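# Put the cardboard box on an empty desk or in tote

## Task

Find out whether any desk in the room has nothing on it. If one does, set the cardboard box on that desk. If every desk is occupied, set the box inside the tote near the door so that no part of it sticks out past the tote's rim. Every foam block must stay in its original spot and orientation. The tote must be resting on the floor when the scene ends. The robot must not tip over or finish leaning. The final arrangement must hold by itself, with nothing depending on the robot's grip or support.

## Robot and tools

ROBOT. TidyBot++: a mobile base 0.54 m long, 0.50 m wide and 0.38 m high on four powered casters. It carries one seven-joint arm with a two-finger gripper. The shoulder sits 0.12 m ahead of the base centre and 0.68 m above the floor. Two cameras: base_camera (644x364 pinhole, fixed on the base) and wrist_camera (644x476 fisheye, looking along the hand). Loose objects may occasionally get a brief external nudge.

FRAMES. Base frame: origin on the floor below the base centre, x ahead, y to the left, z up. hand_pose is reported in this frame. It gives the point halfway between the finger pads; its z axis runs out along the fingers and its y axis is the closing direction. The odometry frame is the base frame as it was when the scene began. Heading grows to the left and spans -3.142 to 3.142. base_tilt is in degrees, positive when leaning forward or to the right, with a fixed bias near 1 degree.

execute_actions. Argument "actions" is a list holding one action, or none (an empty list only reports state and images). An action may contain:
- "base": exactly one relative command, counted from where the base last reported itself. translate_m: metres, forward positive, -2 to 2. strafe_m: metres, left positive, -2 to 2. rotate_rad: radians, counter-clockwise from above positive, -6.3 to 6.3.
- "joints": one dictionary for the single arm, with absolute targets by name in radians. joint_1_rad (any angle; positive is clockwise from above, opposite to rotate_rad), joint_2_rad -2.249 to 2.249 (shoulder), joint_3_rad any angle (nominal 3.14), joint_4_rad -2.579 to 2.579 (elbow), joint_5_rad any angle, joint_6_rad -2.099 to 2.099 (wrist), joint_7_rad any angle. With the hand pointing down, positive joint_7_rad turns it counter-clockwise from above; at 1.57 the fingers open toward the robot's left and right. gripper_pos is an absolute value from 0 (open) to 1 (closed); the gap is about 85 x (1 - gripper_pos) mm. Any-angle joints go the short way, so send turns in steps under half a revolution.
- "speeds": optional caps for this action only: translate_m and strafe_m 0.05 to 0.5 m/s, rotate_rad 0.1 to 1.57 rad/s. The defaults are the maxima.
Base moves needing more than 8.667 s, and any action over 15 s, are rejected. So is an unknown key or an out-of-range value, in which case nothing moves. Base and joint motions start together. A joint or base left out of an action may still be pushing toward its earlier target. "cameras": a list drawn from "base_camera", "wrist_camera", "all". Omitted, null or ["all"] returns both; [] returns none.

wait: "seconds" from 0 to 10. Nothing new is commanded, and it returns the same report as an empty action.
zoom_image: "camera" plus "region" [x0, y0, x1, y1] in pixels of that camera's latest full image, at most 504 by 504.
finished_scene: "scene" is the current scene's number. It cannot be undone. Its result says whether the goal was met and gives the next task. Call it only once the result is stable.

ARM GEOMETRY. Upper arm 0.42 m, forearm 0.31 m, hand 0.31 m to the hand point. Closed fingertips reach about 20 mm beyond that point. With joint_1_rad = 0, joint_3_rad = 3.14 and joint_5_rad = 0, the arm moves in the base's x-z plane. Tilt from vertical (forward positive) is: upper arm = j2; forearm = j2 - j4; hand = j2 - j4 - j6. The hand's reach ahead of and height above the shoulder are the sums of length x sin and length x cos of these angles. Joints move at up to 1.39 rad/s (1.22 for joints 5 to 7). The arm begins folded and pointing down, sticking out up to 0.08 m ahead of the base, with the elbow up to 1.15 m high. A downward hand reaches at most about 0.94 m above the floor, and only close to the base.

RESULT LINES. joint_positions, hand_pose, base_odometry, base_tilt, and a "pictures" line that lists image order. base_status and joint_status values: done; off_target (came to rest short and may still push); contact_stop or time_out (base only; old target dropped). not_followed, or "joint command not followed" with a "cause:", means a self-collision check refused the arm targets; the gripper still moves, and the refused targets may be retried later. limit_stop_at_motor_heat means overheating; resend the target. For the gripper at 1, "done" means it closed on nothing, while off_target means something is held. on_its_own describes motion you did not command. motor_effort gives percent of maximum, with the peak in brackets; it carries bias and noise. A base that reports "done" may still have stopped early against an obstacle. If any call reports a stop, the rest of that reply's calls are skipped. The robot keeps holding its last command while you think.

ACCURACY. Friction and odometry drift leave errors of a centimetre or two and several degrees. To correct a joint, resend last command + (wanted - read). Under a load the arm sags and is not compensated; never command a held-load joint to its read angle. Check real positions with the cameras.

AVOID. Driving while the arm is snagged above about 0.8 m, or pushing sideways with a raised hand, can tip the robot; back away or retract to recover. Torque limits are 104.5 N m for joints 1 to 4 (warning 56.7) and 51.3 for joints 5 to 7 (warning 29.4). Exceeding one freezes the arm for 10 s. Motors near 75 C fault and the arm sinks; MOTOR HOT appears from 60 C. Also avoid ARM HIT collisions, drops, slams, hard shoves, disturbing foam blocks, and knocking the tote off the floor.

CALIBRATION. base_camera K fx=fy=375.71, cx=322.949, cy=182.004, located at pos_world [0.226604, 0.0027867, 0.343655] looking forward and down. wrist_camera is fisheye with fx=fy=293.007, cx=313.72, cy=243.098; its pose follows the arm and can be notably less exact.

Each tool is called after "Call:" as name([rows], argument=value, ...), one row to a line, values as JSON.

## Session

Call:
execute_actions(actions=[])

Scene clock: 0.00 s.
base_odometry: x=+0.000 y=+0.000 heading=+0.000 (m, m, rad; odometry frame)
base_tilt: forward=+0.3 right=-0.4 (deg)
base_status: not commanded
joint_positions: joint_1_rad=+0.026 joint_2_rad=-0.359 joint_3_rad=+3.123 joint_4_rad=-2.516 joint_5_rad=-0.023 joint_6_rad=-0.849 joint_7_rad=+1.583 gripper_pos=+0.000
joint_status: not commanded
motor_effort: joint_1_rad=+0 joint_2_rad=-2 joint_3_rad=+0 joint_4_rad=+17 joint_5_rad=+1 joint_6_rad=+0 joint_7_rad=+0 (%)
hand_pose: x=+0.2754 y=+0.0047 z=+0.5935 quat_wxyz=(-0.005, +0.998, -0.005, +0.068) (m; base frame)
pictures: base_camera, wrist_camera
Images, in order (width x height): base_camera 644x364, wrist_camera 644x476.

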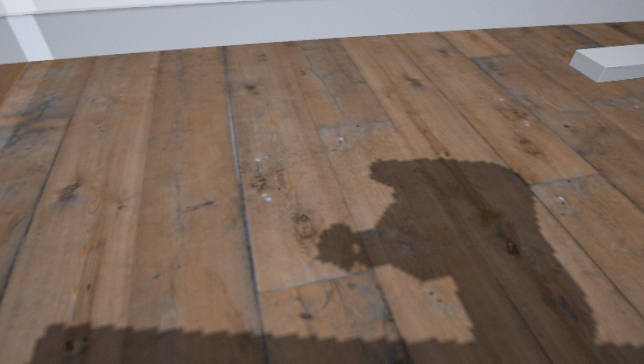

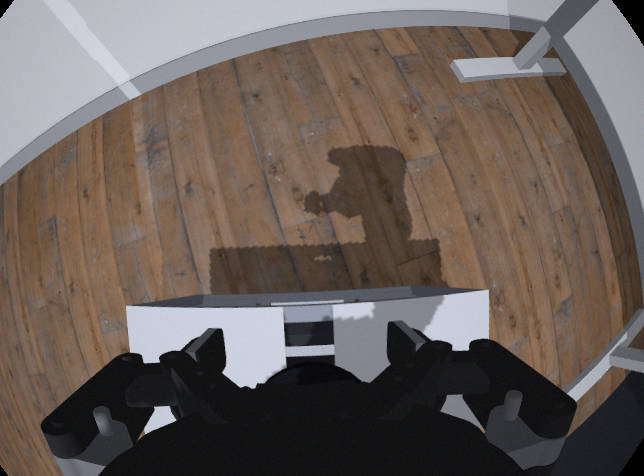

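Call:
execute_actions([
  {"joints":{"joint_6_rad":0.1,"joint_1_rad":0.8}},
], cameras=["wrist_camera"])

Call:
execute_actions([
  {"joints":{"joint_1_rad":2.6}},
], cameras=["wrist_camera"])

Call:
execute_actions([
  {"joints":{"joint_1_rad":-1.6}},
], cameras=["wrist_camera"])

Scene clock: 2.17 s.
base_odometry: x=+0.000 y=+0.000 heading=+0.000 (m, m, rad; odometry frame)
base_tilt: forward=+0.4 right=-0.3 (deg)
base_status: not commanded
joint_positions: joint_1_rad=+0.776 joint_2_rad=-0.359 joint_3_rad=+3.123 joint_4_rad=-2.516 joint_5_rad=-0.023 joint_6_rad=+0.069 joint_7_rad=+1.583 gripper_pos=+0.000
joint_status: all done
motor_effort: joint_1_rad=+0(1) joint_2_rad=-5(5) joint_3_rad=+0(1) joint_4_rad=+21(21) joint_5_rad=+0(1) joint_6_rad=+7(7) joint_7_rad=+1(0) (%)
hand_pose: x=+0.3989 y=-0.2637 z=+0.7482 quat_wxyz=(+0.187, +0.802, -0.323, +0.467) (m; base frame)
pictures: wrist_camera
camera_calibration (this result's frames):
wrist_camera: T_world_to_cam=[[-0.707817, -0.70611, -0.0201059, 0.109304], [-0.354874, 0.380054, -0.85418, 0.933946], [0.610786, -0.597468, -0.519589, 0.118865], [0, 0, 0, 1]] pos_world=[0.3362, -0.206752, 0.861716]
Images, in order (width x height): wrist_camera 644x476.

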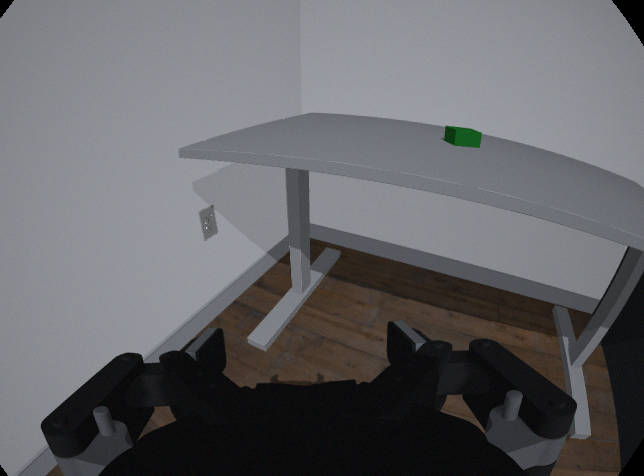

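Scene clock: 5.13 s.
base_odometry: x=+0.000 y=+0.000 heading=+0.000 (m, m, rad; odometry frame)
base_tilt: forward=+0.3 right=-0.4 (deg)
base_status: not commanded
joint_positions: joint_1_rad=+2.576 joint_2_rad=-0.359 joint_3_rad=+3.123 joint_4_rad=-2.516 joint_5_rad=-0.023 joint_6_rad=+0.069 joint_7_rad=+1.583 gripper_pos=+0.000
joint_status: all done
motor_effort: joint_1_rad=+0(0) joint_2_rad=-5(5) joint_3_rad=+0(1) joint_4_rad=+21(21) joint_5_rad=+1(1) joint_6_rad=+8(7) joint_7_rad=+0(0) (%)
hand_pose: x=-0.2014 y=-0.2127 z=+0.7482 quat_wxyz=(+0.482, +0.245, -0.829, +0.144) (m; base frame)
pictures: wrist_camera
camera_calibration (this result's frames):
wrist_camera: T_world_to_cam=[[-0.526932, 0.84967, -0.0201057, 0.0877784], [0.450711, 0.259301, -0.85418, 0.838082], [-0.720557, -0.459156, -0.519589, 0.277295], [0, 0, 0, 1]] pos_world=[-0.131672, -0.164576, 0.861716]
Images, in order (width x height): wrist_camera 644x476.

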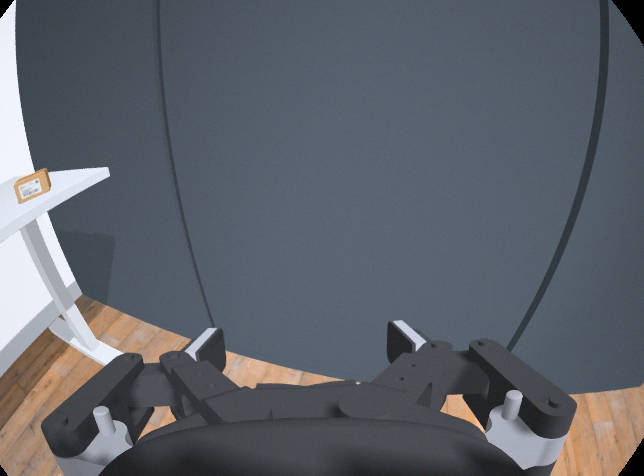

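Scene clock: 8.30 s.
base_odometry: x=+0.000 y=+0.000 heading=+0.000 (m, m, rad; odometry frame)
base_tilt: forward=+0.3 right=-0.4 (deg)
base_status: not commanded
joint_positions: joint_1_rad=+4.659 joint_2_rad=-0.359 joint_3_rad=+3.123 joint_4_rad=-2.516 joint_5_rad=-0.023 joint_6_rad=+0.069 joint_7_rad=+1.583 gripper_pos=+0.000
joint_status: all done
motor_effort: joint_1_rad=+0(1) joint_2_rad=-5(5) joint_3_rad=+1(1) joint_4_rad=+22(21) joint_5_rad=+0(0) joint_6_rad=+7(7) joint_7_rad=+0(0) (%)
hand_pose: x=+0.0907 y=+0.3835 z=+0.7482 quat_wxyz=(+0.367, -0.592, -0.630, -0.344) (m; base frame)
pictures: wrist_camera
camera_calibration (this result's frames):
wrist_camera: T_world_to_cam=[[0.998886, 0.0426906, -0.0201058, -0.0937938], [0.00502876, -0.519954, -0.85418, 0.891118], [-0.0469195, 0.853127, -0.519589, 0.197132], [0, 0, 0, 1]] pos_world=[0.0984574, 0.299165, 0.861716]
Images, in order (width x height): wrist_camera 644x476.

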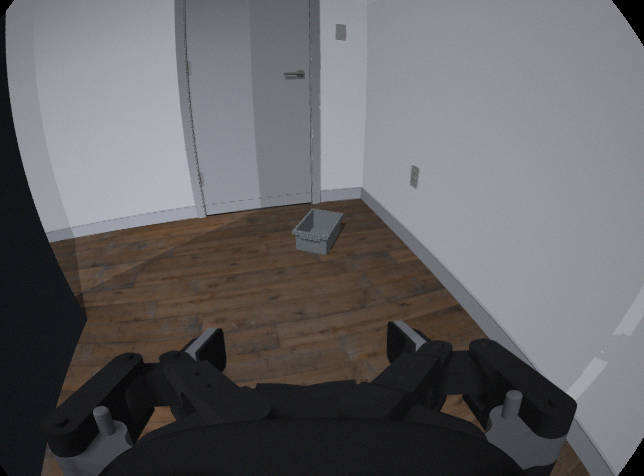

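Call:
execute_actions([
  {"joints":{"joint_1_rad":1.5,"joint_2_rad":-0.1,"joint_6_rad":0.5}},
], cameras=["wrist_camera"])

Call:
execute_actions([
  {"joints":{"joint_1_rad":-2.3}},
], cameras=["wrist_camera"])

Scene clock: 12.30 s.
base_odometry: x=+0.000 y=+0.000 heading=+0.000 (m, m, rad; odometry frame)
base_tilt: forward=+0.3 right=-0.4 (deg)
base_status: not commanded
joint_positions: joint_1_rad=+7.760 joint_2_rad=-0.122 joint_3_rad=+3.123 joint_4_rad=-2.516 joint_5_rad=-0.023 joint_6_rad=+0.465 joint_7_rad=+1.583 gripper_pos=+0.000
joint_status: all done
motor_effort: joint_1_rad=+0(0) joint_2_rad=-12(12) joint_3_rad=+0(1) joint_4_rad=+19(21) joint_5_rad=+0(0) joint_6_rad=+8(9) joint_7_rad=+0(0) (%)
hand_pose: x=+0.1683 y=-0.4513 z=+0.7600 quat_wxyz=(-0.382, -0.609, +0.552, -0.423) (m; base frame)
pictures: wrist_camera
camera_calibration (this result's frames):
wrist_camera: T_world_to_cam=[[-0.996354, -0.0821032, -0.0231762, 0.146404], [-0.0096638, 0.378536, -0.925536, 0.928937], [0.0847625, -0.921938, -0.377949, -0.011821], [0, 0, 0, 1]] pos_world=[0.15585, -0.350514, 0.85869]
Images, in order (width x height): wrist_camera 644x476.

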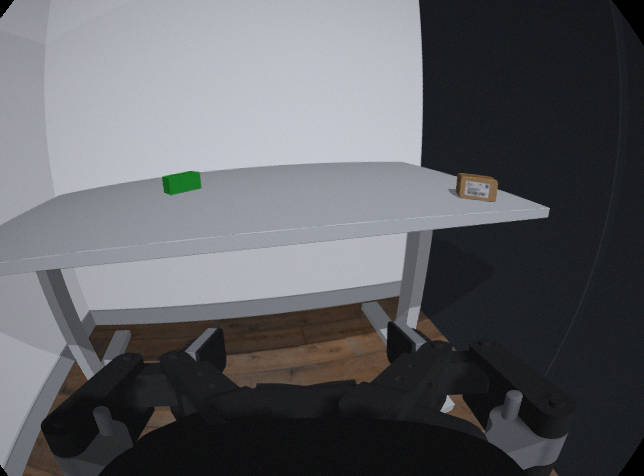

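Scene clock: 15.77 s.
base_odometry: x=+0.000 y=+0.000 heading=+0.000 (m, m, rad; odometry frame)
base_tilt: forward=+0.4 right=-0.3 (deg)
base_status: not commanded
joint_positions: joint_1_rad=+10.243 joint_2_rad=-0.121 joint_3_rad=+3.123 joint_4_rad=-2.516 joint_5_rad=-0.023 joint_6_rad=+0.466 joint_7_rad=+1.583 gripper_pos=+0.000
joint_status: all done
motor_effort: joint_1_rad=+0(0) joint_2_rad=-12(12) joint_3_rad=+0(1) joint_4_rad=+19(19) joint_5_rad=+1(0) joint_6_rad=+8(8) joint_7_rad=+0(0) (%)
hand_pose: x=-0.1963 y=+0.3270 z=+0.7598 quat_wxyz=(-0.524, +0.325, +0.755, +0.224) (m; base frame)
pictures: wrist_camera
camera_calibration (this result's frames):
wrist_camera: T_world_to_cam=[[0.737859, 0.674556, -0.0231788, -0.0599643], [0.239209, -0.293461, -0.925559, 0.899256], [-0.631144, 0.677388, -0.377892, 0.0730944], [0, 0, 0, 1]] pos_world=[-0.124731, 0.254832, 0.858547]
Images, in order (width x height): wrist_camera 644x476.

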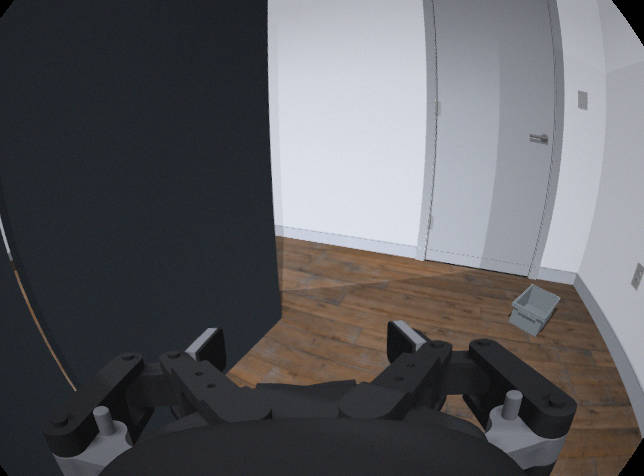

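Call:
execute_actions([
  {"base":{"strafe_m":1.6},"joints":{"joint_1_rad":3.0}},
], cameras=["wrist_camera"])

Scene clock: 20.53 s.
base_odometry: x=-0.002 y=+1.600 heading=+0.001 (m, m, rad; odometry frame)
base_tilt: forward=+0.4 right=-0.4 (deg)
base_status: done
joint_positions: joint_1_rad=+9.306 joint_2_rad=-0.120 joint_3_rad=+3.123 joint_4_rad=-2.516 joint_5_rad=-0.023 joint_6_rad=+0.466 joint_7_rad=+1.583 gripper_pos=+0.000
joint_status: all done
motor_effort: joint_1_rad=+0(1) joint_2_rad=-12(13) joint_3_rad=+0(1) joint_4_rad=+19(20) joint_5_rad=+0(0) joint_6_rad=+7(8) joint_7_rad=+0(0) (%)
hand_pose: x=-0.3313 y=-0.0603 z=+0.7592 quat_wxyz=(-0.568, -0.051, +0.820, -0.036) (m; base frame)
pictures: wrist_camera
camera_calibration (this result's frames):
wrist_camera: T_world_to_cam=[[-0.106299, 0.994064, -0.0231659, 0.0404816], [0.379348, 0.0190072, -0.925059, 0.882232], [-0.919128, -0.10712, -0.379117, 0.108181], [0, 0, 0, 1]] pos_world=[-0.230938, -0.0454217, 0.858067]
Images, in order (width x height): wrist_camera 644x476.

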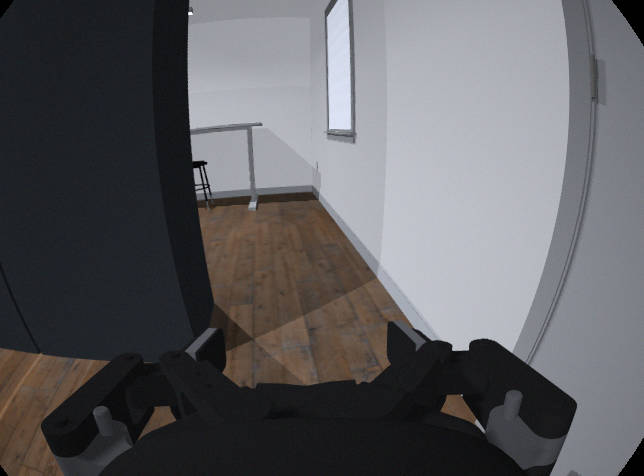

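Call:
execute_actions([
  {"base":{"strafe_m":-0.25},"joints":{"joint_2_rad":-0.3,"joint_4_rad":-2.0,"joint_6_rad":-0.3}},
], cameras=[])

Call:
execute_actions([
  {"base":{"translate_m":-2}},
], cameras=["wrist_camera"])

Scene clock: 22.57 s.
base_odometry: x=-0.001 y=+1.350 heading=+0.002 (m, m, rad; odometry frame)
base_tilt: forward=+0.3 right=-0.4 (deg)
base_status: done
joint_positions: joint_1_rad=+9.302 joint_2_rad=-0.283 joint_3_rad=+3.121 joint_4_rad=-2.019 joint_5_rad=-0.023 joint_6_rad=-0.267 joint_7_rad=+1.583 gripper_pos=+0.000
joint_status: all done
motor_effort: joint_1_rad=+0(2) joint_2_rad=-11(15) joint_3_rad=+1(2) joint_4_rad=+24(24) joint_5_rad=+0(1) joint_6_rad=+7(7) joint_7_rad=+0(0) (%)
hand_pose: x=-0.3505 y=-0.0721 z=+0.9033 quat_wxyz=(-0.537, -0.059, +0.840, -0.041) (m; base frame)
pictures: none
No camera images: the call's "cameras" was empty. Leave "cameras" out to get every camera's image.

Scene clock: 27.93 s.
base_odometry: x=-2.002 y=+1.346 heading=+0.002 (m, m, rad; odometry frame)
base_tilt: forward=+0.3 right=-0.4 (deg)
base_status: done
joint_positions: joint_1_rad=+9.302 joint_2_rad=-0.290 joint_3_rad=+3.121 joint_4_rad=-2.019 joint_5_rad=-0.023 joint_6_rad=-0.269 joint_7_rad=+1.583 gripper_pos=+0.000
joint_status: not commanded
motor_effort: joint_1_rad=+0(1) joint_2_rad=-11(14) joint_3_rad=+0(1) joint_4_rad=+24(25) joint_5_rad=+0(0) joint_6_rad=+8(7) joint_7_rad=+0(0) (%)
hand_pose: x=-0.3489 y=-0.0719 z=+0.9067 quat_wxyz=(-0.540, -0.059, +0.839, -0.041) (m; base frame)
pictures: wrist_camera
camera_calibration (this result's frames):
wrist_camera: T_world_to_cam=[[-0.124653, 0.991872, -0.0255451, 0.0491211], [0.440305, 0.0322262, -0.89727, 1.02254], [-0.889153, -0.123095, -0.440743, 0.211889], [0, 0, 0, 1]] pos_world=[-0.255705, -0.0555921, 1.01214]
Images, in order (width x height): wrist_camera 644x476.

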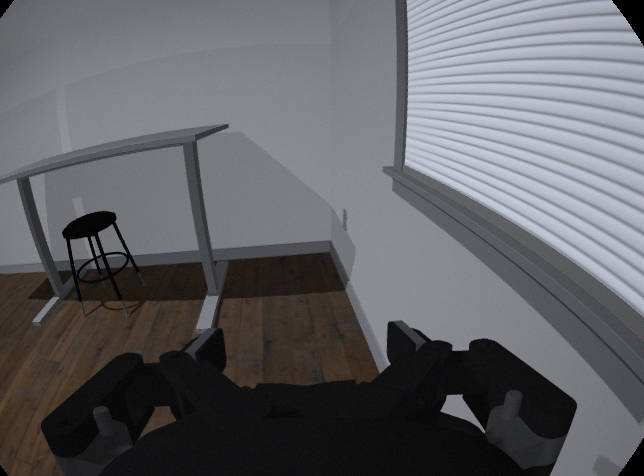

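Call:
execute_actions([
  {"joints":{"joint_1_rad":2.5,"joint_2_rad":0,"joint_4_rad":-0.5,"joint_6_rad":-1.5}},
], cameras=["wrist_camera"])

Scene clock: 30.80 s.
base_odometry: x=-2.002 y=+1.346 heading=+0.002 (m, m, rad; odometry frame)
base_tilt: forward=+0.3 right=-0.4 (deg)
base_status: not commanded
joint_positions: joint_1_rad=+8.810 joint_2_rad=-0.023 joint_3_rad=+3.121 joint_4_rad=-0.521 joint_5_rad=-0.023 joint_6_rad=-1.466 joint_7_rad=+1.583 gripper_pos=+0.000
joint_status: all done
motor_effort: joint_1_rad=+0(0) joint_2_rad=-12(15) joint_3_rad=+0(0) joint_4_rad=+15(26) joint_5_rad=+1(0) joint_6_rad=+8(8) joint_7_rad=+0(0) (%)
hand_pose: x=-0.2200 y=-0.2608 z=+1.2595 quat_wxyz=(-0.526, -0.270, +0.787, -0.180) (m; base frame)
pictures: wrist_camera
camera_calibration (this result's frames):
wrist_camera: T_world_to_cam=[[-0.598192, 0.801106, -0.0198883, 0.100494], [0.339723, 0.231039, -0.911707, 1.33634], [-0.725779, -0.552132, -0.41036, 0.344503], [0, 0, 0, 1]] pos_world=[-0.143836, -0.199042, 1.36172]
Images, in order (width x height): wrist_camera 644x476.

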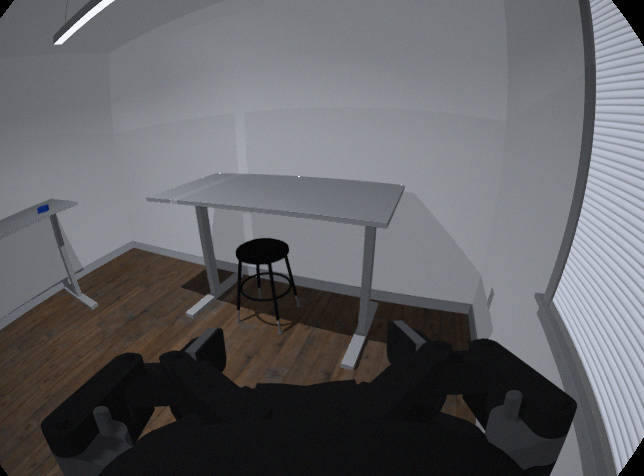

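Call:
zoom_image(camera="wrist_camera", region=[130,150,430,240])

Region (130, 150, 430, 240) of wrist_camera's 644x476 image, scaled by 1.680; it fills the top 151 rows of this view, and the rest is white.

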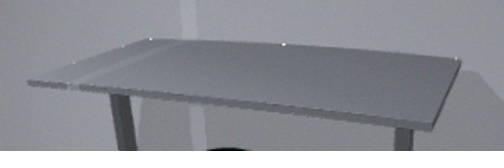

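Call:
execute_actions([
  {"base":{"translate_m":2},"joints":{"joint_1_rad":1.57,"joint_2_rad":-0.3,"joint_4_rad":-1.6,"joint_6_rad":-0.7}},
], cameras=[])

Call:
execute_actions([
  {"base":{"strafe_m":-1.35}},
], cameras=["wrist_camera"])

Scene clock: 36.60 s.
base_odometry: x=-0.001 y=+1.349 heading=+0.002 (m, m, rad; odometry frame)
base_tilt: forward=+0.3 right=-0.4 (deg)
base_status: done
joint_positions: joint_1_rad=+7.838 joint_2_rad=-0.292 joint_3_rad=+3.120 joint_4_rad=-1.606 joint_5_rad=-0.020 joint_6_rad=-0.718 joint_7_rad=+1.580 gripper_pos=+0.000
joint_status: all done
motor_effort: joint_1_rad=+0(51) joint_2_rad=-10(38) joint_3_rad=+0(63) joint_4_rad=+24(28) joint_5_rad=+1(39) joint_6_rad=+8(20) joint_7_rad=+0(4) (%)
hand_pose: x=+0.1435 y=-0.4608 z=+1.0259 quat_wxyz=(-0.362, -0.614, +0.588, -0.382) (m; base frame)
pictures: none
No camera images: the call's "cameras" was empty. Leave "cameras" out to get every camera's image.

Scene clock: 40.67 s.
base_odometry: x=+0.002 y=-0.001 heading=+0.002 (m, m, rad; odometry frame)
base_tilt: forward=+0.3 right=-0.3 (deg)
base_status: done
joint_positions: joint_1_rad=+7.838 joint_2_rad=-0.294 joint_3_rad=+3.120 joint_4_rad=-1.606 joint_5_rad=-0.020 joint_6_rad=-0.718 joint_7_rad=+1.580 gripper_pos=+0.000
joint_status: not commanded
motor_effort: joint_1_rad=+0(0) joint_2_rad=-11(14) joint_3_rad=+0(1) joint_4_rad=+24(25) joint_5_rad=+0(1) joint_6_rad=+7(7) joint_7_rad=+0(1) (%)
hand_pose: x=+0.1435 y=-0.4600 z=+1.0270 quat_wxyz=(-0.363, -0.613, +0.588, -0.383) (m; base frame)
pictures: wrist_camera
camera_calibration (this result's frames):
wrist_camera: T_world_to_cam=[[-0.99937, -0.0261509, -0.0239829, 0.154116], [0.00887608, 0.470165, -0.882534, 1.17443], [0.0343549, -0.882191, -0.469637, 0.202875], [0, 0, 0, 1]] pos_world=[0.136625, -0.369172, 1.13545]
Images, in order (width x height): wrist_camera 644x476.

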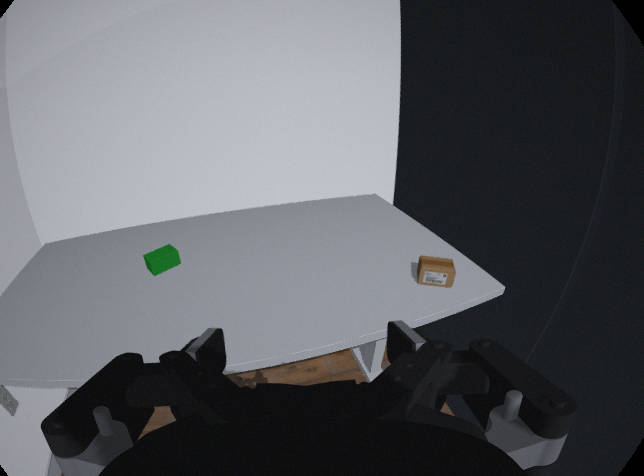

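Call:
zoom_image(camera="wrist_camera", region=[396,240,476,300])

Region (396, 240, 476, 300) of wrist_camera's 644x476 image, scaled by 6.300; it fills the top 378 rows of this view, and the rest is white.

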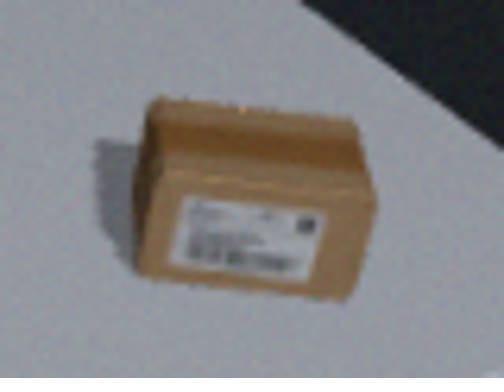

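Call:
execute_actions([
  {"base":{"rotate_rad":-1.57},"joints":{"joint_1_rad":0.295,"joint_2_rad":0.2,"joint_4_rad":-0.76,"joint_6_rad":-1.915,"joint_7_rad":0.3}},
], cameras=[])

Call:
execute_actions([
  {"base":{"translate_m":0.35},"joints":{"joint_2_rad":0.465}},
])

Scene clock: 44.90 s.
base_odometry: x=+0.002 y=-0.001 heading=-1.568 (m, m, rad; odometry frame)
base_tilt: forward=+0.4 right=-0.3 (deg)
base_status: done
joint_positions: joint_1_rad=+6.598 joint_2_rad=+0.180 joint_3_rad=+3.123 joint_4_rad=-0.784 joint_5_rad=-0.020 joint_6_rad=-1.882 joint_7_rad=+0.330 gripper_pos=+0.000
joint_status: all done
motor_effort: joint_1_rad=+0(2) joint_2_rad=-22(22) joint_3_rad=+0(3) joint_4_rad=+18(24) joint_5_rad=+0(0) joint_6_rad=+2(8) joint_7_rad=+1(0) (%)
hand_pose: x=+0.5264 y=-0.1180 z=+0.9775 quat_wxyz=(+0.076, -0.714, +0.685, -0.127) (m; base frame)
pictures: none
No camera images: the call's "cameras" was empty. Leave "cameras" out to get every camera's image.

Scene clock: 46.93 s.
base_odometry: x=+0.003 y=-0.351 heading=-1.568 (m, m, rad; odometry frame)
base_tilt: forward=+0.4 right=-0.4 (deg)
base_status: done
joint_positions: joint_1_rad=+6.597 joint_2_rad=+0.479 joint_3_rad=+3.123 joint_4_rad=-0.775 joint_5_rad=-0.020 joint_6_rad=-1.885 joint_7_rad=+0.330 gripper_pos=+0.000
joint_status: all done
motor_effort: joint_1_rad=+0(1) joint_2_rad=-34(40) joint_3_rad=-1(1) joint_4_rad=+18(20) joint_5_rad=+0(0) joint_6_rad=+0(3) joint_7_rad=+0(0) (%)
hand_pose: x=+0.5922 y=-0.1390 z=+0.8421 quat_wxyz=(+0.013, -0.720, +0.693, +0.005) (m; base frame)
pictures: base_camera, wrist_camera
camera_calibration (this result's frames):
wrist_camera: T_world_to_cam=[[-0.999926, -0.012113, -0.00142884, 0.589791], [-0.0121732, 0.998418, 0.0548985, 0.152833], [0.000761589, 0.0549118, -0.998491, 0.979367], [0, 0, 0, 1]] pos_world=[0.590862, -0.199226, 0.970341]
Images, in order (width x height): base_camera 644x364, wrist_camera 644x476.

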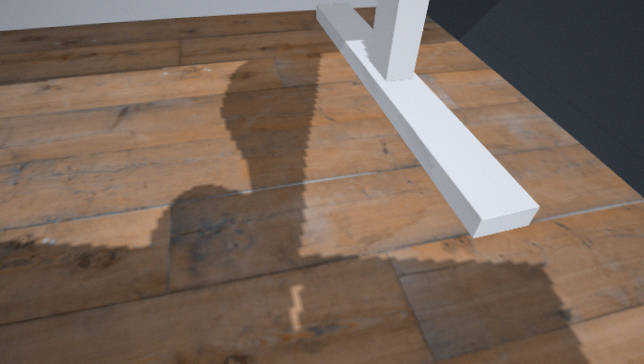

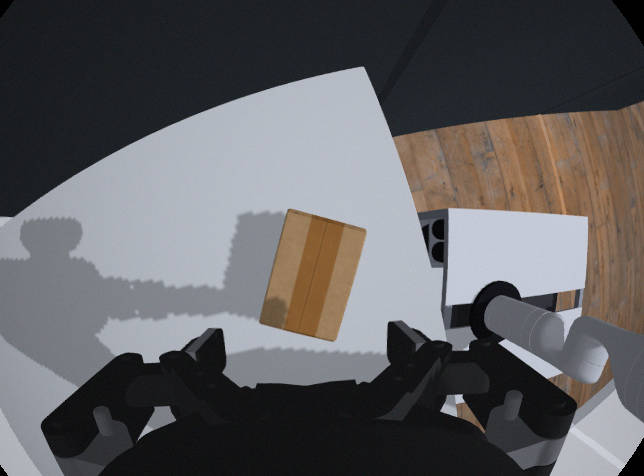

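Call:
execute_actions([
  {"base":{"strafe_m":-0.04},"joints":{"joint_7_rad":0.04}},
], cameras=[])

Call:
execute_actions([
  {"joints":{"joint_2_rad":0.418,"joint_4_rad":-1.116,"joint_6_rad":-1.63}},
], cameras=["wrist_camera"])

Scene clock: 48.07 s.
base_odometry: x=-0.037 y=-0.352 heading=-1.568 (m, m, rad; odometry frame)
base_tilt: forward=+0.4 right=-0.4 (deg)
base_status: done
joint_positions: joint_1_rad=+6.592 joint_2_rad=+0.478 joint_3_rad=+3.124 joint_4_rad=-0.775 joint_5_rad=-0.020 joint_6_rad=-1.885 joint_7_rad=+0.051 gripper_pos=+0.000
joint_status: all done
motor_effort: joint_1_rad=-1(3) joint_2_rad=-34(36) joint_3_rad=-1(2) joint_4_rad=+18(19) joint_5_rad=+0(1) joint_6_rad=+0(1) joint_7_rad=+0(1) (%)
hand_pose: x=+0.5928 y=-0.1366 z=+0.8424 quat_wxyz=(+0.012, -0.619, +0.785, +0.007) (m; base frame)
pictures: none
No camera images: the call's "cameras" was empty. Leave "cameras" out to get every camera's image.

Scene clock: 49.80 s.
base_odometry: x=-0.037 y=-0.352 heading=-1.568 (m, m, rad; odometry frame)
base_tilt: forward=+0.4 right=-0.4 (deg)
base_status: not commanded
joint_positions: joint_1_rad=+6.592 joint_2_rad=+0.439 joint_3_rad=+3.124 joint_4_rad=-1.097 joint_5_rad=-0.020 joint_6_rad=-1.663 joint_7_rad=+0.051 gripper_pos=+0.000
joint_status: all done
motor_effort: joint_1_rad=+0(0) joint_2_rad=-33(35) joint_3_rad=-1(1) joint_4_rad=+19(19) joint_5_rad=+0(1) joint_6_rad=-1(2) joint_7_rad=+0(0) (%)
hand_pose: x=+0.5757 y=-0.1303 z=+0.7633 quat_wxyz=(-0.005, -0.617, +0.786, +0.031) (m; base frame)
pictures: wrist_camera
camera_calibration (this result's frames):
wrist_camera: T_world_to_cam=[[-0.963137, 0.260903, 0.0655531, 0.53657], [0.26472, 0.962555, 0.058407, -0.0184718], [-0.0478599, 0.0736072, -0.996138, 0.928854], [0, 0, 0, 1]] pos_world=[0.566135, -0.190583, 0.891172]
Images, in order (width x height): wrist_camera 644x476.

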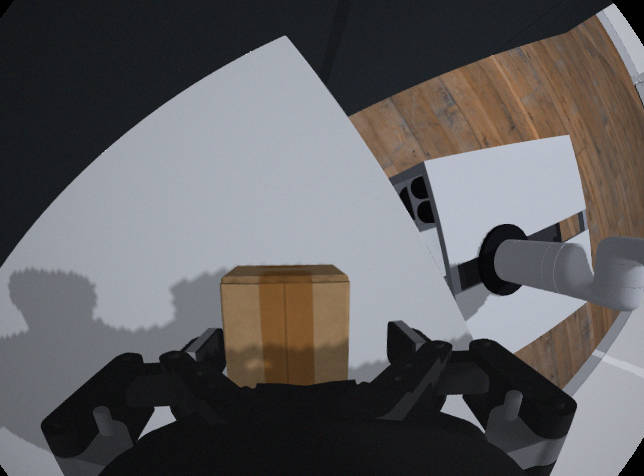

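Call:
execute_actions([
  {"base":{"translate_m":0.012},"joints":{"joint_6_rad":-1.6,"joint_2_rad":0.41}},
], cameras=["wrist_camera"])

Call:
execute_actions([
  {"joints":{"gripper_pos":1}},
], cameras=["wrist_camera"])

Scene clock: 50.57 s.
base_odometry: x=-0.037 y=-0.364 heading=-1.568 (m, m, rad; odometry frame)
base_tilt: forward=+0.4 right=-0.4 (deg)
base_status: done
joint_positions: joint_1_rad=+6.592 joint_2_rad=+0.426 joint_3_rad=+3.124 joint_4_rad=-1.098 joint_5_rad=-0.020 joint_6_rad=-1.630 joint_7_rad=+0.051 gripper_pos=+0.000
joint_status: all done
motor_effort: joint_1_rad=+1(2) joint_2_rad=-33(37) joint_3_rad=+0(1) joint_4_rad=+19(20) joint_5_rad=+1(0) joint_6_rad=-1(2) joint_7_rad=+0(0) (%)
hand_pose: x=+0.5844 y=-0.1329 z=+0.7689 quat_wxyz=(+0.008, -0.617, +0.787, +0.012) (m; base frame)
pictures: wrist_camera
camera_calibration (this result's frames):
wrist_camera: T_world_to_cam=[[-0.964766, 0.262355, 0.0199163, 0.581508], [0.263076, 0.963085, 0.0570884, -0.0165719], [-0.00420369, 0.0603165, -0.99817, 0.909301], [0, 0, 0, 1]] pos_world=[0.569201, -0.191447, 0.897002]
Images, in order (width x height): wrist_camera 644x476.

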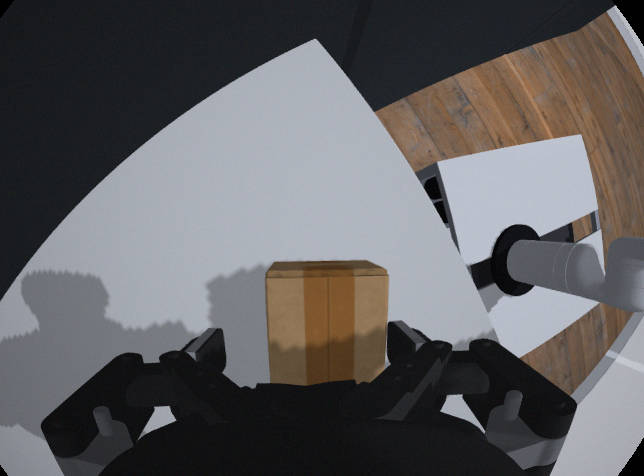

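Scene clock: 51.67 s.
base_odometry: x=-0.037 y=-0.364 heading=-1.568 (m, m, rad; odometry frame)
base_tilt: forward=+0.3 right=-0.4 (deg)
base_status: not commanded
joint_positions: joint_1_rad=+6.592 joint_2_rad=+0.419 joint_3_rad=+3.124 joint_4_rad=-1.102 joint_5_rad=-0.020 joint_6_rad=-1.629 joint_7_rad=+0.051 gripper_pos=+0.369
joint_status: gripper_pos off_target (ended at +0.369, target +1.000)
motor_effort: joint_1_rad=+0(0) joint_2_rad=-34(35) joint_3_rad=+0(0) joint_4_rad=+20(20) joint_5_rad=+0(0) joint_6_rad=-1(1) joint_7_rad=+0(0) (%)
hand_pose: x=+0.5828 y=-0.1324 z=+0.7708 quat_wxyz=(+0.009, -0.617, +0.787, +0.011) (m; base frame)
pictures: wrist_camera
camera_calibration (this result's frames):
wrist_camera: T_world_to_cam=[[-0.964819, 0.262349, 0.0172579, 0.581867], [0.26291, 0.96314, 0.0569167, -0.0165037], [-0.00168975, 0.0594515, -0.99823, 0.909593], [0, 0, 0, 1]] pos_world=[0.567272, -0.190833, 0.898881]
Images, in order (width x height): wrist_camera 644x476.

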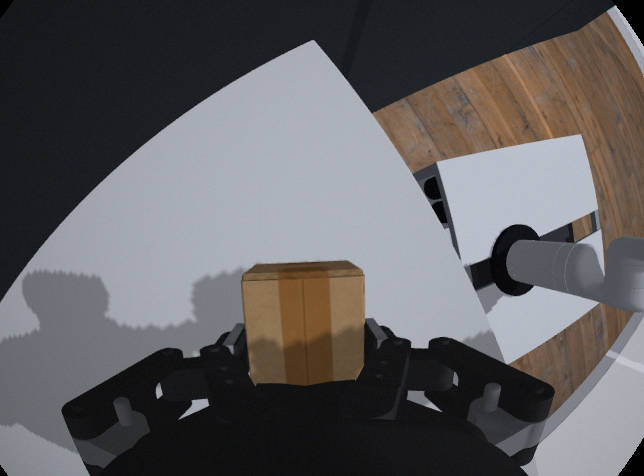

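Call:
execute_actions([
  {"joints":{"joint_2_rad":0.2,"joint_4_rad":-0.72,"joint_6_rad":-2.05}},
], cameras=[])

Call:
execute_actions([
  {"base":{"translate_m":-0.5},"joints":{"joint_1_rad":0,"joint_2_rad":0.0,"joint_4_rad":-0.87,"joint_6_rad":-2.09,"joint_7_rad":1.57}},
], cameras=[])

Call:
execute_actions([
  {"base":{"strafe_m":0.04,"rotate_rad":-1.57}},
], cameras=[])

Call:
execute_actions([
  {"base":{"rotate_rad":-1.572}},
])

Scene clock: 53.40 s.
base_odometry: x=-0.037 y=-0.364 heading=-1.568 (m, m, rad; odometry frame)
base_tilt: forward=+0.4 right=-0.4 (deg)
base_status: not commanded
joint_positions: joint_1_rad=+6.592 joint_2_rad=+0.200 joint_3_rad=+3.124 joint_4_rad=-0.738 joint_5_rad=-0.020 joint_6_rad=-2.022 joint_7_rad=+0.051 gripper_pos=+0.369
joint_status: all done
motor_effort: joint_1_rad=+0(0) joint_2_rad=-22(37) joint_3_rad=+0(0) joint_4_rad=+17(21) joint_5_rad=+1(0) joint_6_rad=+1(1) joint_7_rad=+0(0) (%)
hand_pose: x=+0.4975 y=-0.1073 z=+0.9740 quat_wxyz=(+0.061, -0.619, +0.780, -0.068) (m; base frame)
pictures: none
No camera images: the call's "cameras" was empty. Leave "cameras" out to get every camera's image.

Scene clock: 55.77 s.
base_odometry: x=-0.039 y=+0.136 heading=-1.568 (m, m, rad; odometry frame)
base_tilt: forward=+0.3 right=-0.4 (deg)
base_status: done
joint_positions: joint_1_rad=+6.305 joint_2_rad=-0.004 joint_3_rad=+3.124 joint_4_rad=-0.849 joint_5_rad=-0.020 joint_6_rad=-2.063 joint_7_rad=+1.555 gripper_pos=+0.369
joint_status: all done
motor_effort: joint_1_rad=+0(1) joint_2_rad=-14(27) joint_3_rad=+0(1) joint_4_rad=+17(18) joint_5_rad=+0(1) joint_6_rad=+2(3) joint_7_rad=+0(0) (%)
hand_pose: x=+0.4243 y=+0.0055 z=+1.0083 quat_wxyz=(+0.009, -0.993, +0.004, -0.116) (m; base frame)
pictures: none
No camera images: the call's "cameras" was empty. Leave "cameras" out to get every camera's image.

action 0: "base" must hold exactly one of rotate_rad, strafe_m, translate_m; got {"strafe_m": 0.04, "rotate_rad": -1.57}

Scene clock: 58.07 s.
base_odometry: x=-0.039 y=+0.137 heading=-3.139 (m, m, rad; odometry frame)
base_tilt: forward=+0.4 right=-0.3 (deg)
base_status: done
joint_positions: joint_1_rad=+6.303 joint_2_rad=-0.002 joint_3_rad=+3.125 joint_4_rad=-0.851 joint_5_rad=-0.020 joint_6_rad=-2.063 joint_7_rad=+1.555 gripper_pos=+0.369
joint_status: not commanded
motor_effort: joint_1_rad=+0(1) joint_2_rad=-14(17) joint_3_rad=+0(2) joint_4_rad=+17(17) joint_5_rad=+1(1) joint_6_rad=+2(2) joint_7_rad=+0(0) (%)
hand_pose: x=+0.4249 y=+0.0058 z=+1.0072 quat_wxyz=(+0.009, -0.993, +0.004, -0.115) (m; base frame)
pictures: base_camera, wrist_camera
camera_calibration (this result's frames):
wrist_camera: T_world_to_cam=[[-0.0332687, -0.999325, -0.0155827, 0.0338157], [-0.979502, 0.0357001, -0.198247, 0.668758], [0.19867, 0.00866789, -0.980028, 1.03399], [0, 0, 0, 1]] pos_world=[0.450752, 0.000955672, 1.14644]
Images, in order (width x height): base_camera 644x364, wrist_camera 644x476.

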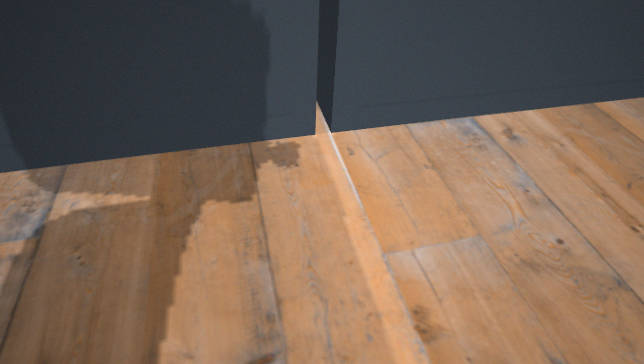

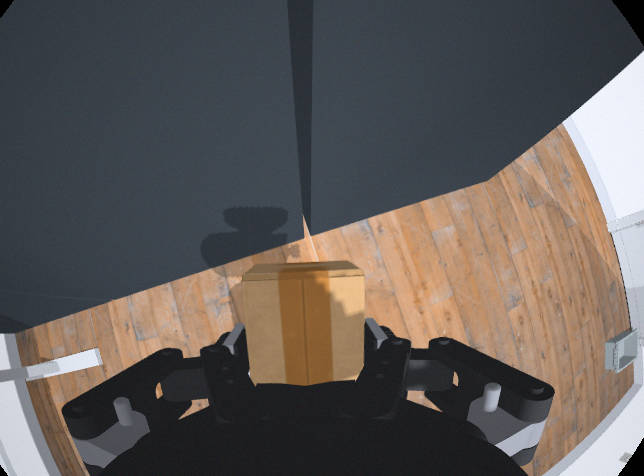

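Call:
execute_actions([
  {"base":{"strafe_m":-1.25}},
], cameras=["wrist_camera"])

Call:
execute_actions([
  {"base":{"translate_m":2}},
], cameras=["wrist_camera"])

Call:
execute_actions([
  {"base":{"strafe_m":0.9}},
])

Scene clock: 62.07 s.
base_odometry: x=-0.040 y=+1.387 heading=-3.140 (m, m, rad; odometry frame)
base_tilt: forward=+0.4 right=-0.4 (deg)
base_status: done
joint_positions: joint_1_rad=+6.302 joint_2_rad=-0.002 joint_3_rad=+3.125 joint_4_rad=-0.851 joint_5_rad=-0.020 joint_6_rad=-2.063 joint_7_rad=+1.555 gripper_pos=+0.369
joint_status: not commanded
motor_effort: joint_1_rad=-1(2) joint_2_rad=-14(15) joint_3_rad=+0(2) joint_4_rad=+17(17) joint_5_rad=+0(2) joint_6_rad=+2(2) joint_7_rad=+0(0) (%)
hand_pose: x=+0.4249 y=+0.0061 z=+1.0072 quat_wxyz=(+0.009, -0.993, +0.004, -0.115) (m; base frame)
pictures: wrist_camera
camera_calibration (this result's frames):
wrist_camera: T_world_to_cam=[[-0.0324427, -0.999352, -0.0155828, 0.0337175], [-0.979531, 0.0348905, -0.198248, 0.668762], [0.198663, 0.00883213, -0.980028, 1.03399], [0, 0, 0, 1]] pos_world=[0.450751, 0.00122988, 1.14644]
Images, in order (width x height): wrist_camera 644x476.

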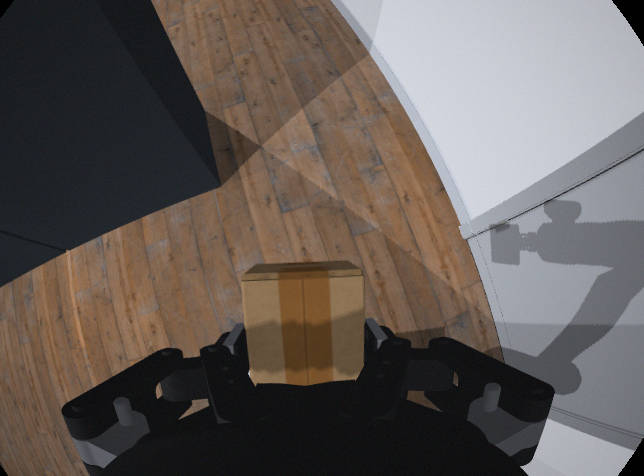

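Scene clock: 67.43 s.
base_odometry: x=-2.040 y=+1.385 heading=-3.140 (m, m, rad; odometry frame)
base_tilt: forward=+0.4 right=-0.3 (deg)
base_status: done
joint_positions: joint_1_rad=+6.302 joint_2_rad=+0.002 joint_3_rad=+3.125 joint_4_rad=-0.853 joint_5_rad=-0.020 joint_6_rad=-2.063 joint_7_rad=+1.555 gripper_pos=+0.369
joint_status: not commanded
motor_effort: joint_1_rad=+0(1) joint_2_rad=-16(18) joint_3_rad=+0(1) joint_4_rad=+17(17) joint_5_rad=+0(1) joint_6_rad=+2(3) joint_7_rad=+0(0) (%)
hand_pose: x=+0.4260 y=+0.0061 z=+1.0054 quat_wxyz=(+0.009, -0.994, +0.004, -0.112) (m; base frame)
pictures: wrist_camera
camera_calibration (this result's frames):
wrist_camera: T_world_to_cam=[[-0.0325364, -0.999351, -0.0154676, 0.0336242], [-0.980728, 0.0349054, -0.192234, 0.663984], [0.192649, 0.00891492, -0.981227, 1.0357], [0, 0, 0, 1]] pos_world=[0.452754, 0.00119251, 1.14442]
Images, in order (width x height): wrist_camera 644x476.

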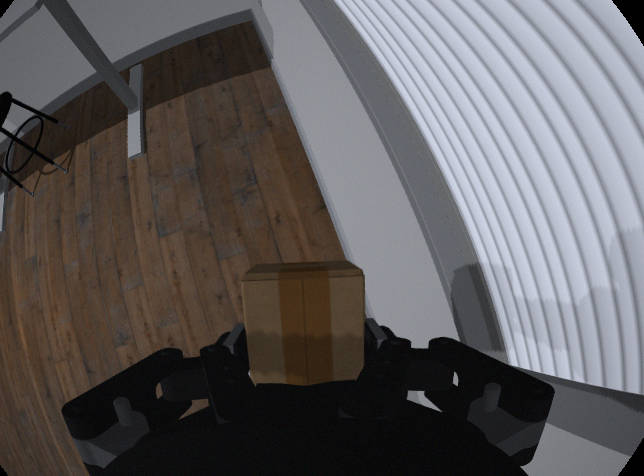

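Scene clock: 70.60 s.
base_odometry: x=-2.040 y=+0.485 heading=-3.141 (m, m, rad; odometry frame)
base_tilt: forward=+0.4 right=-0.4 (deg)
base_status: done
joint_positions: joint_1_rad=+6.302 joint_2_rad=+0.002 joint_3_rad=+3.125 joint_4_rad=-0.853 joint_5_rad=-0.020 joint_6_rad=-2.063 joint_7_rad=+1.555 gripper_pos=+0.369
joint_status: not commanded
motor_effort: joint_1_rad=+0(1) joint_2_rad=-15(16) joint_3_rad=+0(1) joint_4_rad=+17(17) joint_5_rad=+1(1) joint_6_rad=+2(2) joint_7_rad=+0(1) (%)
hand_pose: x=+0.4260 y=+0.0063 z=+1.0054 quat_wxyz=(+0.009, -0.994, +0.003, -0.112) (m; base frame)
pictures: base_camera, wrist_camera
camera_calibration (this result's frames):
wrist_camera: T_world_to_cam=[[-0.0317125, -0.999377, -0.0154673, 0.0335257], [-0.980758, 0.0340968, -0.192226, 0.663979], [0.192634, 0.00907368, -0.981229, 1.03571], [0, 0, 0, 1]] pos_world=[0.452753, 0.0014676, 1.14442]
Images, in order (width x height): base_camera 644x364, wrist_camera 644x476.

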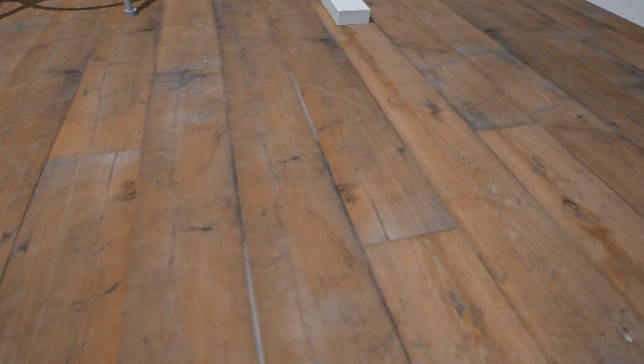

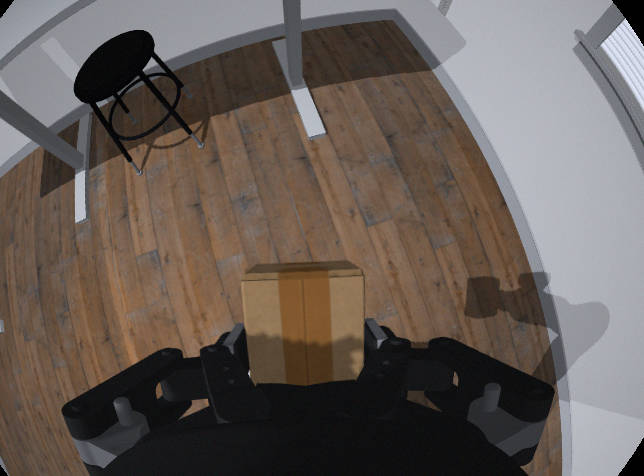

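Call:
execute_actions([
  {"base":{"strafe_m":0.3}},
], cameras=[])

Call:
execute_actions([
  {"base":{"translate_m":0.6},"joints":{"joint_4_rad":-0.78,"joint_2_rad":-0.05}},
])

Scene clock: 72.67 s.
base_odometry: x=-2.040 y=+0.184 heading=-3.141 (m, m, rad; odometry frame)
base_tilt: forward=+0.3 right=-0.4 (deg)
base_status: done
joint_positions: joint_1_rad=+6.299 joint_2_rad=+0.002 joint_3_rad=+3.124 joint_4_rad=-0.853 joint_5_rad=-0.020 joint_6_rad=-2.063 joint_7_rad=+1.555 gripper_pos=+0.369
joint_status: not commanded
motor_effort: joint_1_rad=+0(2) joint_2_rad=-15(16) joint_3_rad=+0(2) joint_4_rad=+17(17) joint_5_rad=+0(1) joint_6_rad=+2(2) joint_7_rad=+1(1) (%)
hand_pose: x=+0.4260 y=+0.0075 z=+1.0054 quat_wxyz=(+0.009, -0.994, +0.001, -0.112) (m; base frame)
pictures: none
No camera images: the call's "cameras" was empty. Leave "cameras" out to get every camera's image.

Scene clock: 75.23 s.
base_odometry: x=-2.640 y=+0.184 heading=-3.140 (m, m, rad; odometry frame)
base_tilt: forward=+0.4 right=-0.4 (deg)
base_status: done
joint_positions: joint_1_rad=+6.299 joint_2_rad=-0.048 joint_3_rad=+3.124 joint_4_rad=-0.797 joint_5_rad=-0.020 joint_6_rad=-2.063 joint_7_rad=+1.555 gripper_pos=+0.369
joint_status: all done
motor_effort: joint_1_rad=+0(1) joint_2_rad=-13(15) joint_3_rad=+0(1) joint_4_rad=+16(18) joint_5_rad=+0(0) joint_6_rad=+3(4) joint_7_rad=+0(0) (%)
hand_pose: x=+0.4133 y=+0.0078 z=+1.0379 quat_wxyz=(+0.009, -0.986, +0.001, -0.164) (m; base frame)
pictures: base_camera, wrist_camera
camera_calibration (this result's frames):
wrist_camera: T_world_to_cam=[[-0.0260746, -0.999504, -0.0176593, 0.035039], [-0.955034, 0.0301259, -0.294961, 0.753701], [0.295346, 0.00917427, -0.955346, 1.00069], [0, 0, 0, 1]] pos_world=[0.425172, 0.00313504, 1.17894]
Images, in order (width x height): base_camera 644x364, wrist_camera 644x476.

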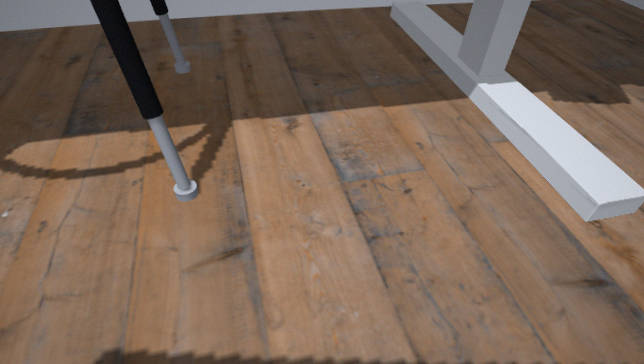

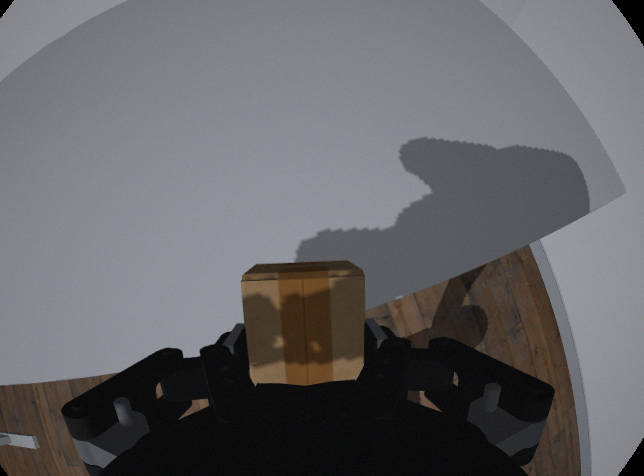

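Call:
execute_actions([
  {"base":{"translate_m":0.17}},
], cameras=[])

Call:
execute_actions([
  {"joints":{"joint_2_rad":0.1,"joint_4_rad":-0.85,"joint_6_rad":-2.09}},
])

Scene clock: 76.83 s.
base_odometry: x=-2.810 y=+0.183 heading=-3.140 (m, m, rad; odometry frame)
base_tilt: forward=+0.3 right=-0.3 (deg)
base_status: done
joint_positions: joint_1_rad=+6.299 joint_2_rad=-0.041 joint_3_rad=+3.124 joint_4_rad=-0.797 joint_5_rad=-0.020 joint_6_rad=-2.063 joint_7_rad=+1.555 gripper_pos=+0.369
joint_status: not commanded
motor_effort: joint_1_rad=+0(0) joint_2_rad=-13(17) joint_3_rad=+0(0) joint_4_rad=+16(17) joint_5_rad=+0(0) joint_6_rad=+3(3) joint_7_rad=+0(0) (%)
hand_pose: x=+0.4159 y=+0.0077 z=+1.0357 quat_wxyz=(+0.009, -0.987, +0.001, -0.160) (m; base frame)
pictures: none
No camera images: the call's "cameras" was empty. Leave "cameras" out to get every camera's image.

Scene clock: 78.03 s.
base_odometry: x=-2.810 y=+0.183 heading=-3.140 (m, m, rad; odometry frame)
base_tilt: forward=+0.4 right=-0.4 (deg)
base_status: not commanded
joint_positions: joint_1_rad=+6.299 joint_2_rad=+0.045 joint_3_rad=+3.124 joint_4_rad=-0.800 joint_5_rad=-0.020 joint_6_rad=-2.067 joint_7_rad=+1.555 gripper_pos=+0.369
joint_status: joint_2_rad off_target (ended at +0.045, target +0.100); joint_4_rad off_target (ended at -0.800, target -0.850); the others done
motor_effort: joint_1_rad=+0(2) joint_2_rad=-9(13) joint_3_rad=+0(1) joint_4_rad=+9(16) joint_5_rad=+1(0) joint_6_rad=+2(7) joint_7_rad=+0(0) (%)
hand_pose: x=+0.4438 y=+0.0073 z=+1.0077 quat_wxyz=(+0.010, -0.993, +0.001, -0.114) (m; base frame)
pictures: base_camera, wrist_camera
camera_calibration (this result's frames):
wrist_camera: T_world_to_cam=[[-0.0277146, -0.999482, -0.016357, 0.0342048], [-0.979774, 0.0304049, -0.197784, 0.686977], [0.198179, 0.0105446, -0.980109, 1.0309], [0, 0, 0, 1]] pos_world=[0.469727, 0.00242913, 1.14683]
Images, in order (width x height): base_camera 644x364, wrist_camera 644x476.

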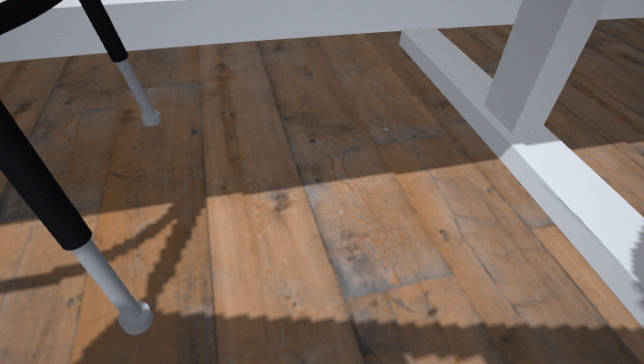

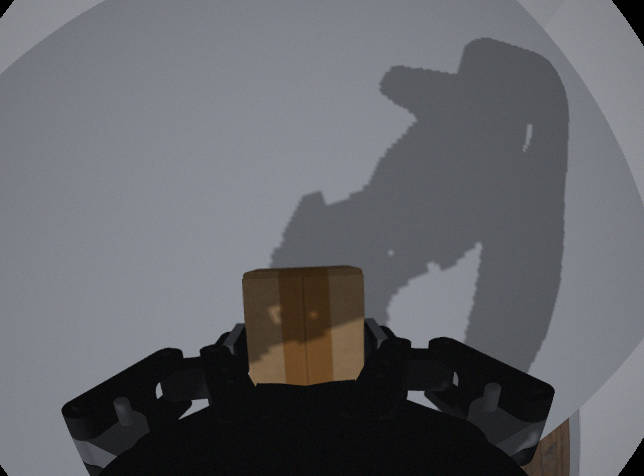

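Touching the desk. Release, lift away.

Call:
execute_actions([
  {"joints":{"gripper_pos":0,"joint_2_rad":0.06,"joint_4_rad":-0.81}},
], cameras=[])

Call:
execute_actions([
  {"joints":{"joint_2_rad":-0.05,"joint_4_rad":-0.6,"joint_6_rad":-1.9}},
], cameras=[])

Call:
execute_actions([
  {"base":{"translate_m":-0.4}},
], cameras=["wrist_camera"])

Scene clock: 79.27 s.
base_odometry: x=-2.810 y=+0.183 heading=-3.140 (m, m, rad; odometry frame)
base_tilt: forward=+0.4 right=-0.3 (deg)
base_status: not commanded
joint_positions: joint_1_rad=+6.299 joint_2_rad=+0.050 joint_3_rad=+3.124 joint_4_rad=-0.799 joint_5_rad=-0.020 joint_6_rad=-2.067 joint_7_rad=+1.555 gripper_pos=+0.000
joint_status: all done
motor_effort: joint_1_rad=+0(0) joint_2_rad=-16(17) joint_3_rad=+0(1) joint_4_rad=+16(16) joint_5_rad=+1(0) joint_6_rad=+2(3) joint_7_rad=+0(1) (%)
hand_pose: x=+0.4453 y=+0.0073 z=+1.0067 quat_wxyz=(+0.010, -0.994, +0.001, -0.113) (m; base frame)
pictures: none
No camera images: the call's "cameras" was empty. Leave "cameras" out to get every camera's image.

Scene clock: 80.53 s.
base_odometry: x=-2.810 y=+0.183 heading=-3.140 (m, m, rad; odometry frame)
base_tilt: forward=+0.4 right=-0.3 (deg)
base_status: not commanded
joint_positions: joint_1_rad=+6.299 joint_2_rad=-0.049 joint_3_rad=+3.124 joint_4_rad=-0.615 joint_5_rad=-0.020 joint_6_rad=-1.933 joint_7_rad=+1.555 gripper_pos=+0.000
joint_status: all done
motor_effort: joint_1_rad=+0(1) joint_2_rad=-10(18) joint_3_rad=+0(0) joint_4_rad=+14(18) joint_5_rad=+0(0) joint_6_rad=+5(4) joint_7_rad=+0(0) (%)
hand_pose: x=+0.4534 y=+0.0083 z=+1.1183 quat_wxyz=(+0.010, -0.949, +0.000, -0.316) (m; base frame)
pictures: none
No camera images: the call's "cameras" was empty. Leave "cameras" out to get every camera's image.

Scene clock: 82.77 s.
base_odometry: x=-2.410 y=+0.184 heading=-3.140 (m, m, rad; odometry frame)
base_tilt: forward=+0.3 right=-0.4 (deg)
base_status: done
joint_positions: joint_1_rad=+6.299 joint_2_rad=-0.058 joint_3_rad=+3.124 joint_4_rad=-0.614 joint_5_rad=-0.020 joint_6_rad=-1.932 joint_7_rad=+1.555 gripper_pos=+0.000
joint_status: not commanded
motor_effort: joint_1_rad=+0(2) joint_2_rad=-10(15) joint_3_rad=+0(3) joint_4_rad=+14(16) joint_5_rad=+1(1) joint_6_rad=+5(6) joint_7_rad=+0(0) (%)
hand_pose: x=+0.4497 y=+0.0084 z=+1.1216 quat_wxyz=(+0.010, -0.947, +0.000, -0.321) (m; base frame)
pictures: wrist_camera
camera_calibration (this result's frames):
wrist_camera: T_world_to_cam=[[-0.0199528, -0.999414, -0.0278251, 0.0466807], [-0.811771, 0.0324402, -0.583074, 1.07188], [0.583635, 0.0109536, -0.811942, 0.779412], [0, 0, 0, 1]] pos_world=[0.416162, 0.00334389, 1.25912]
Images, in order (width x height): wrist_camera 644x476.

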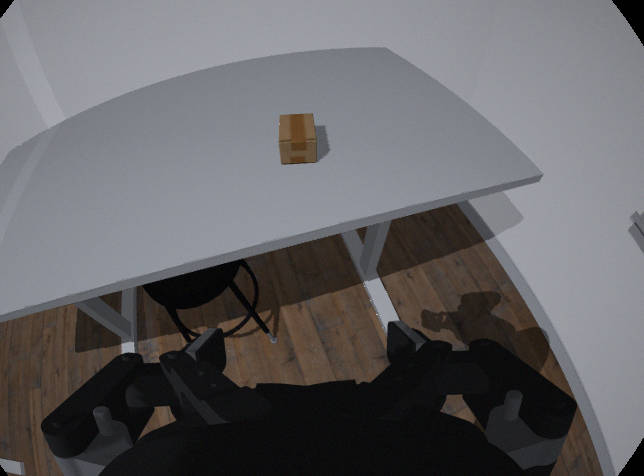

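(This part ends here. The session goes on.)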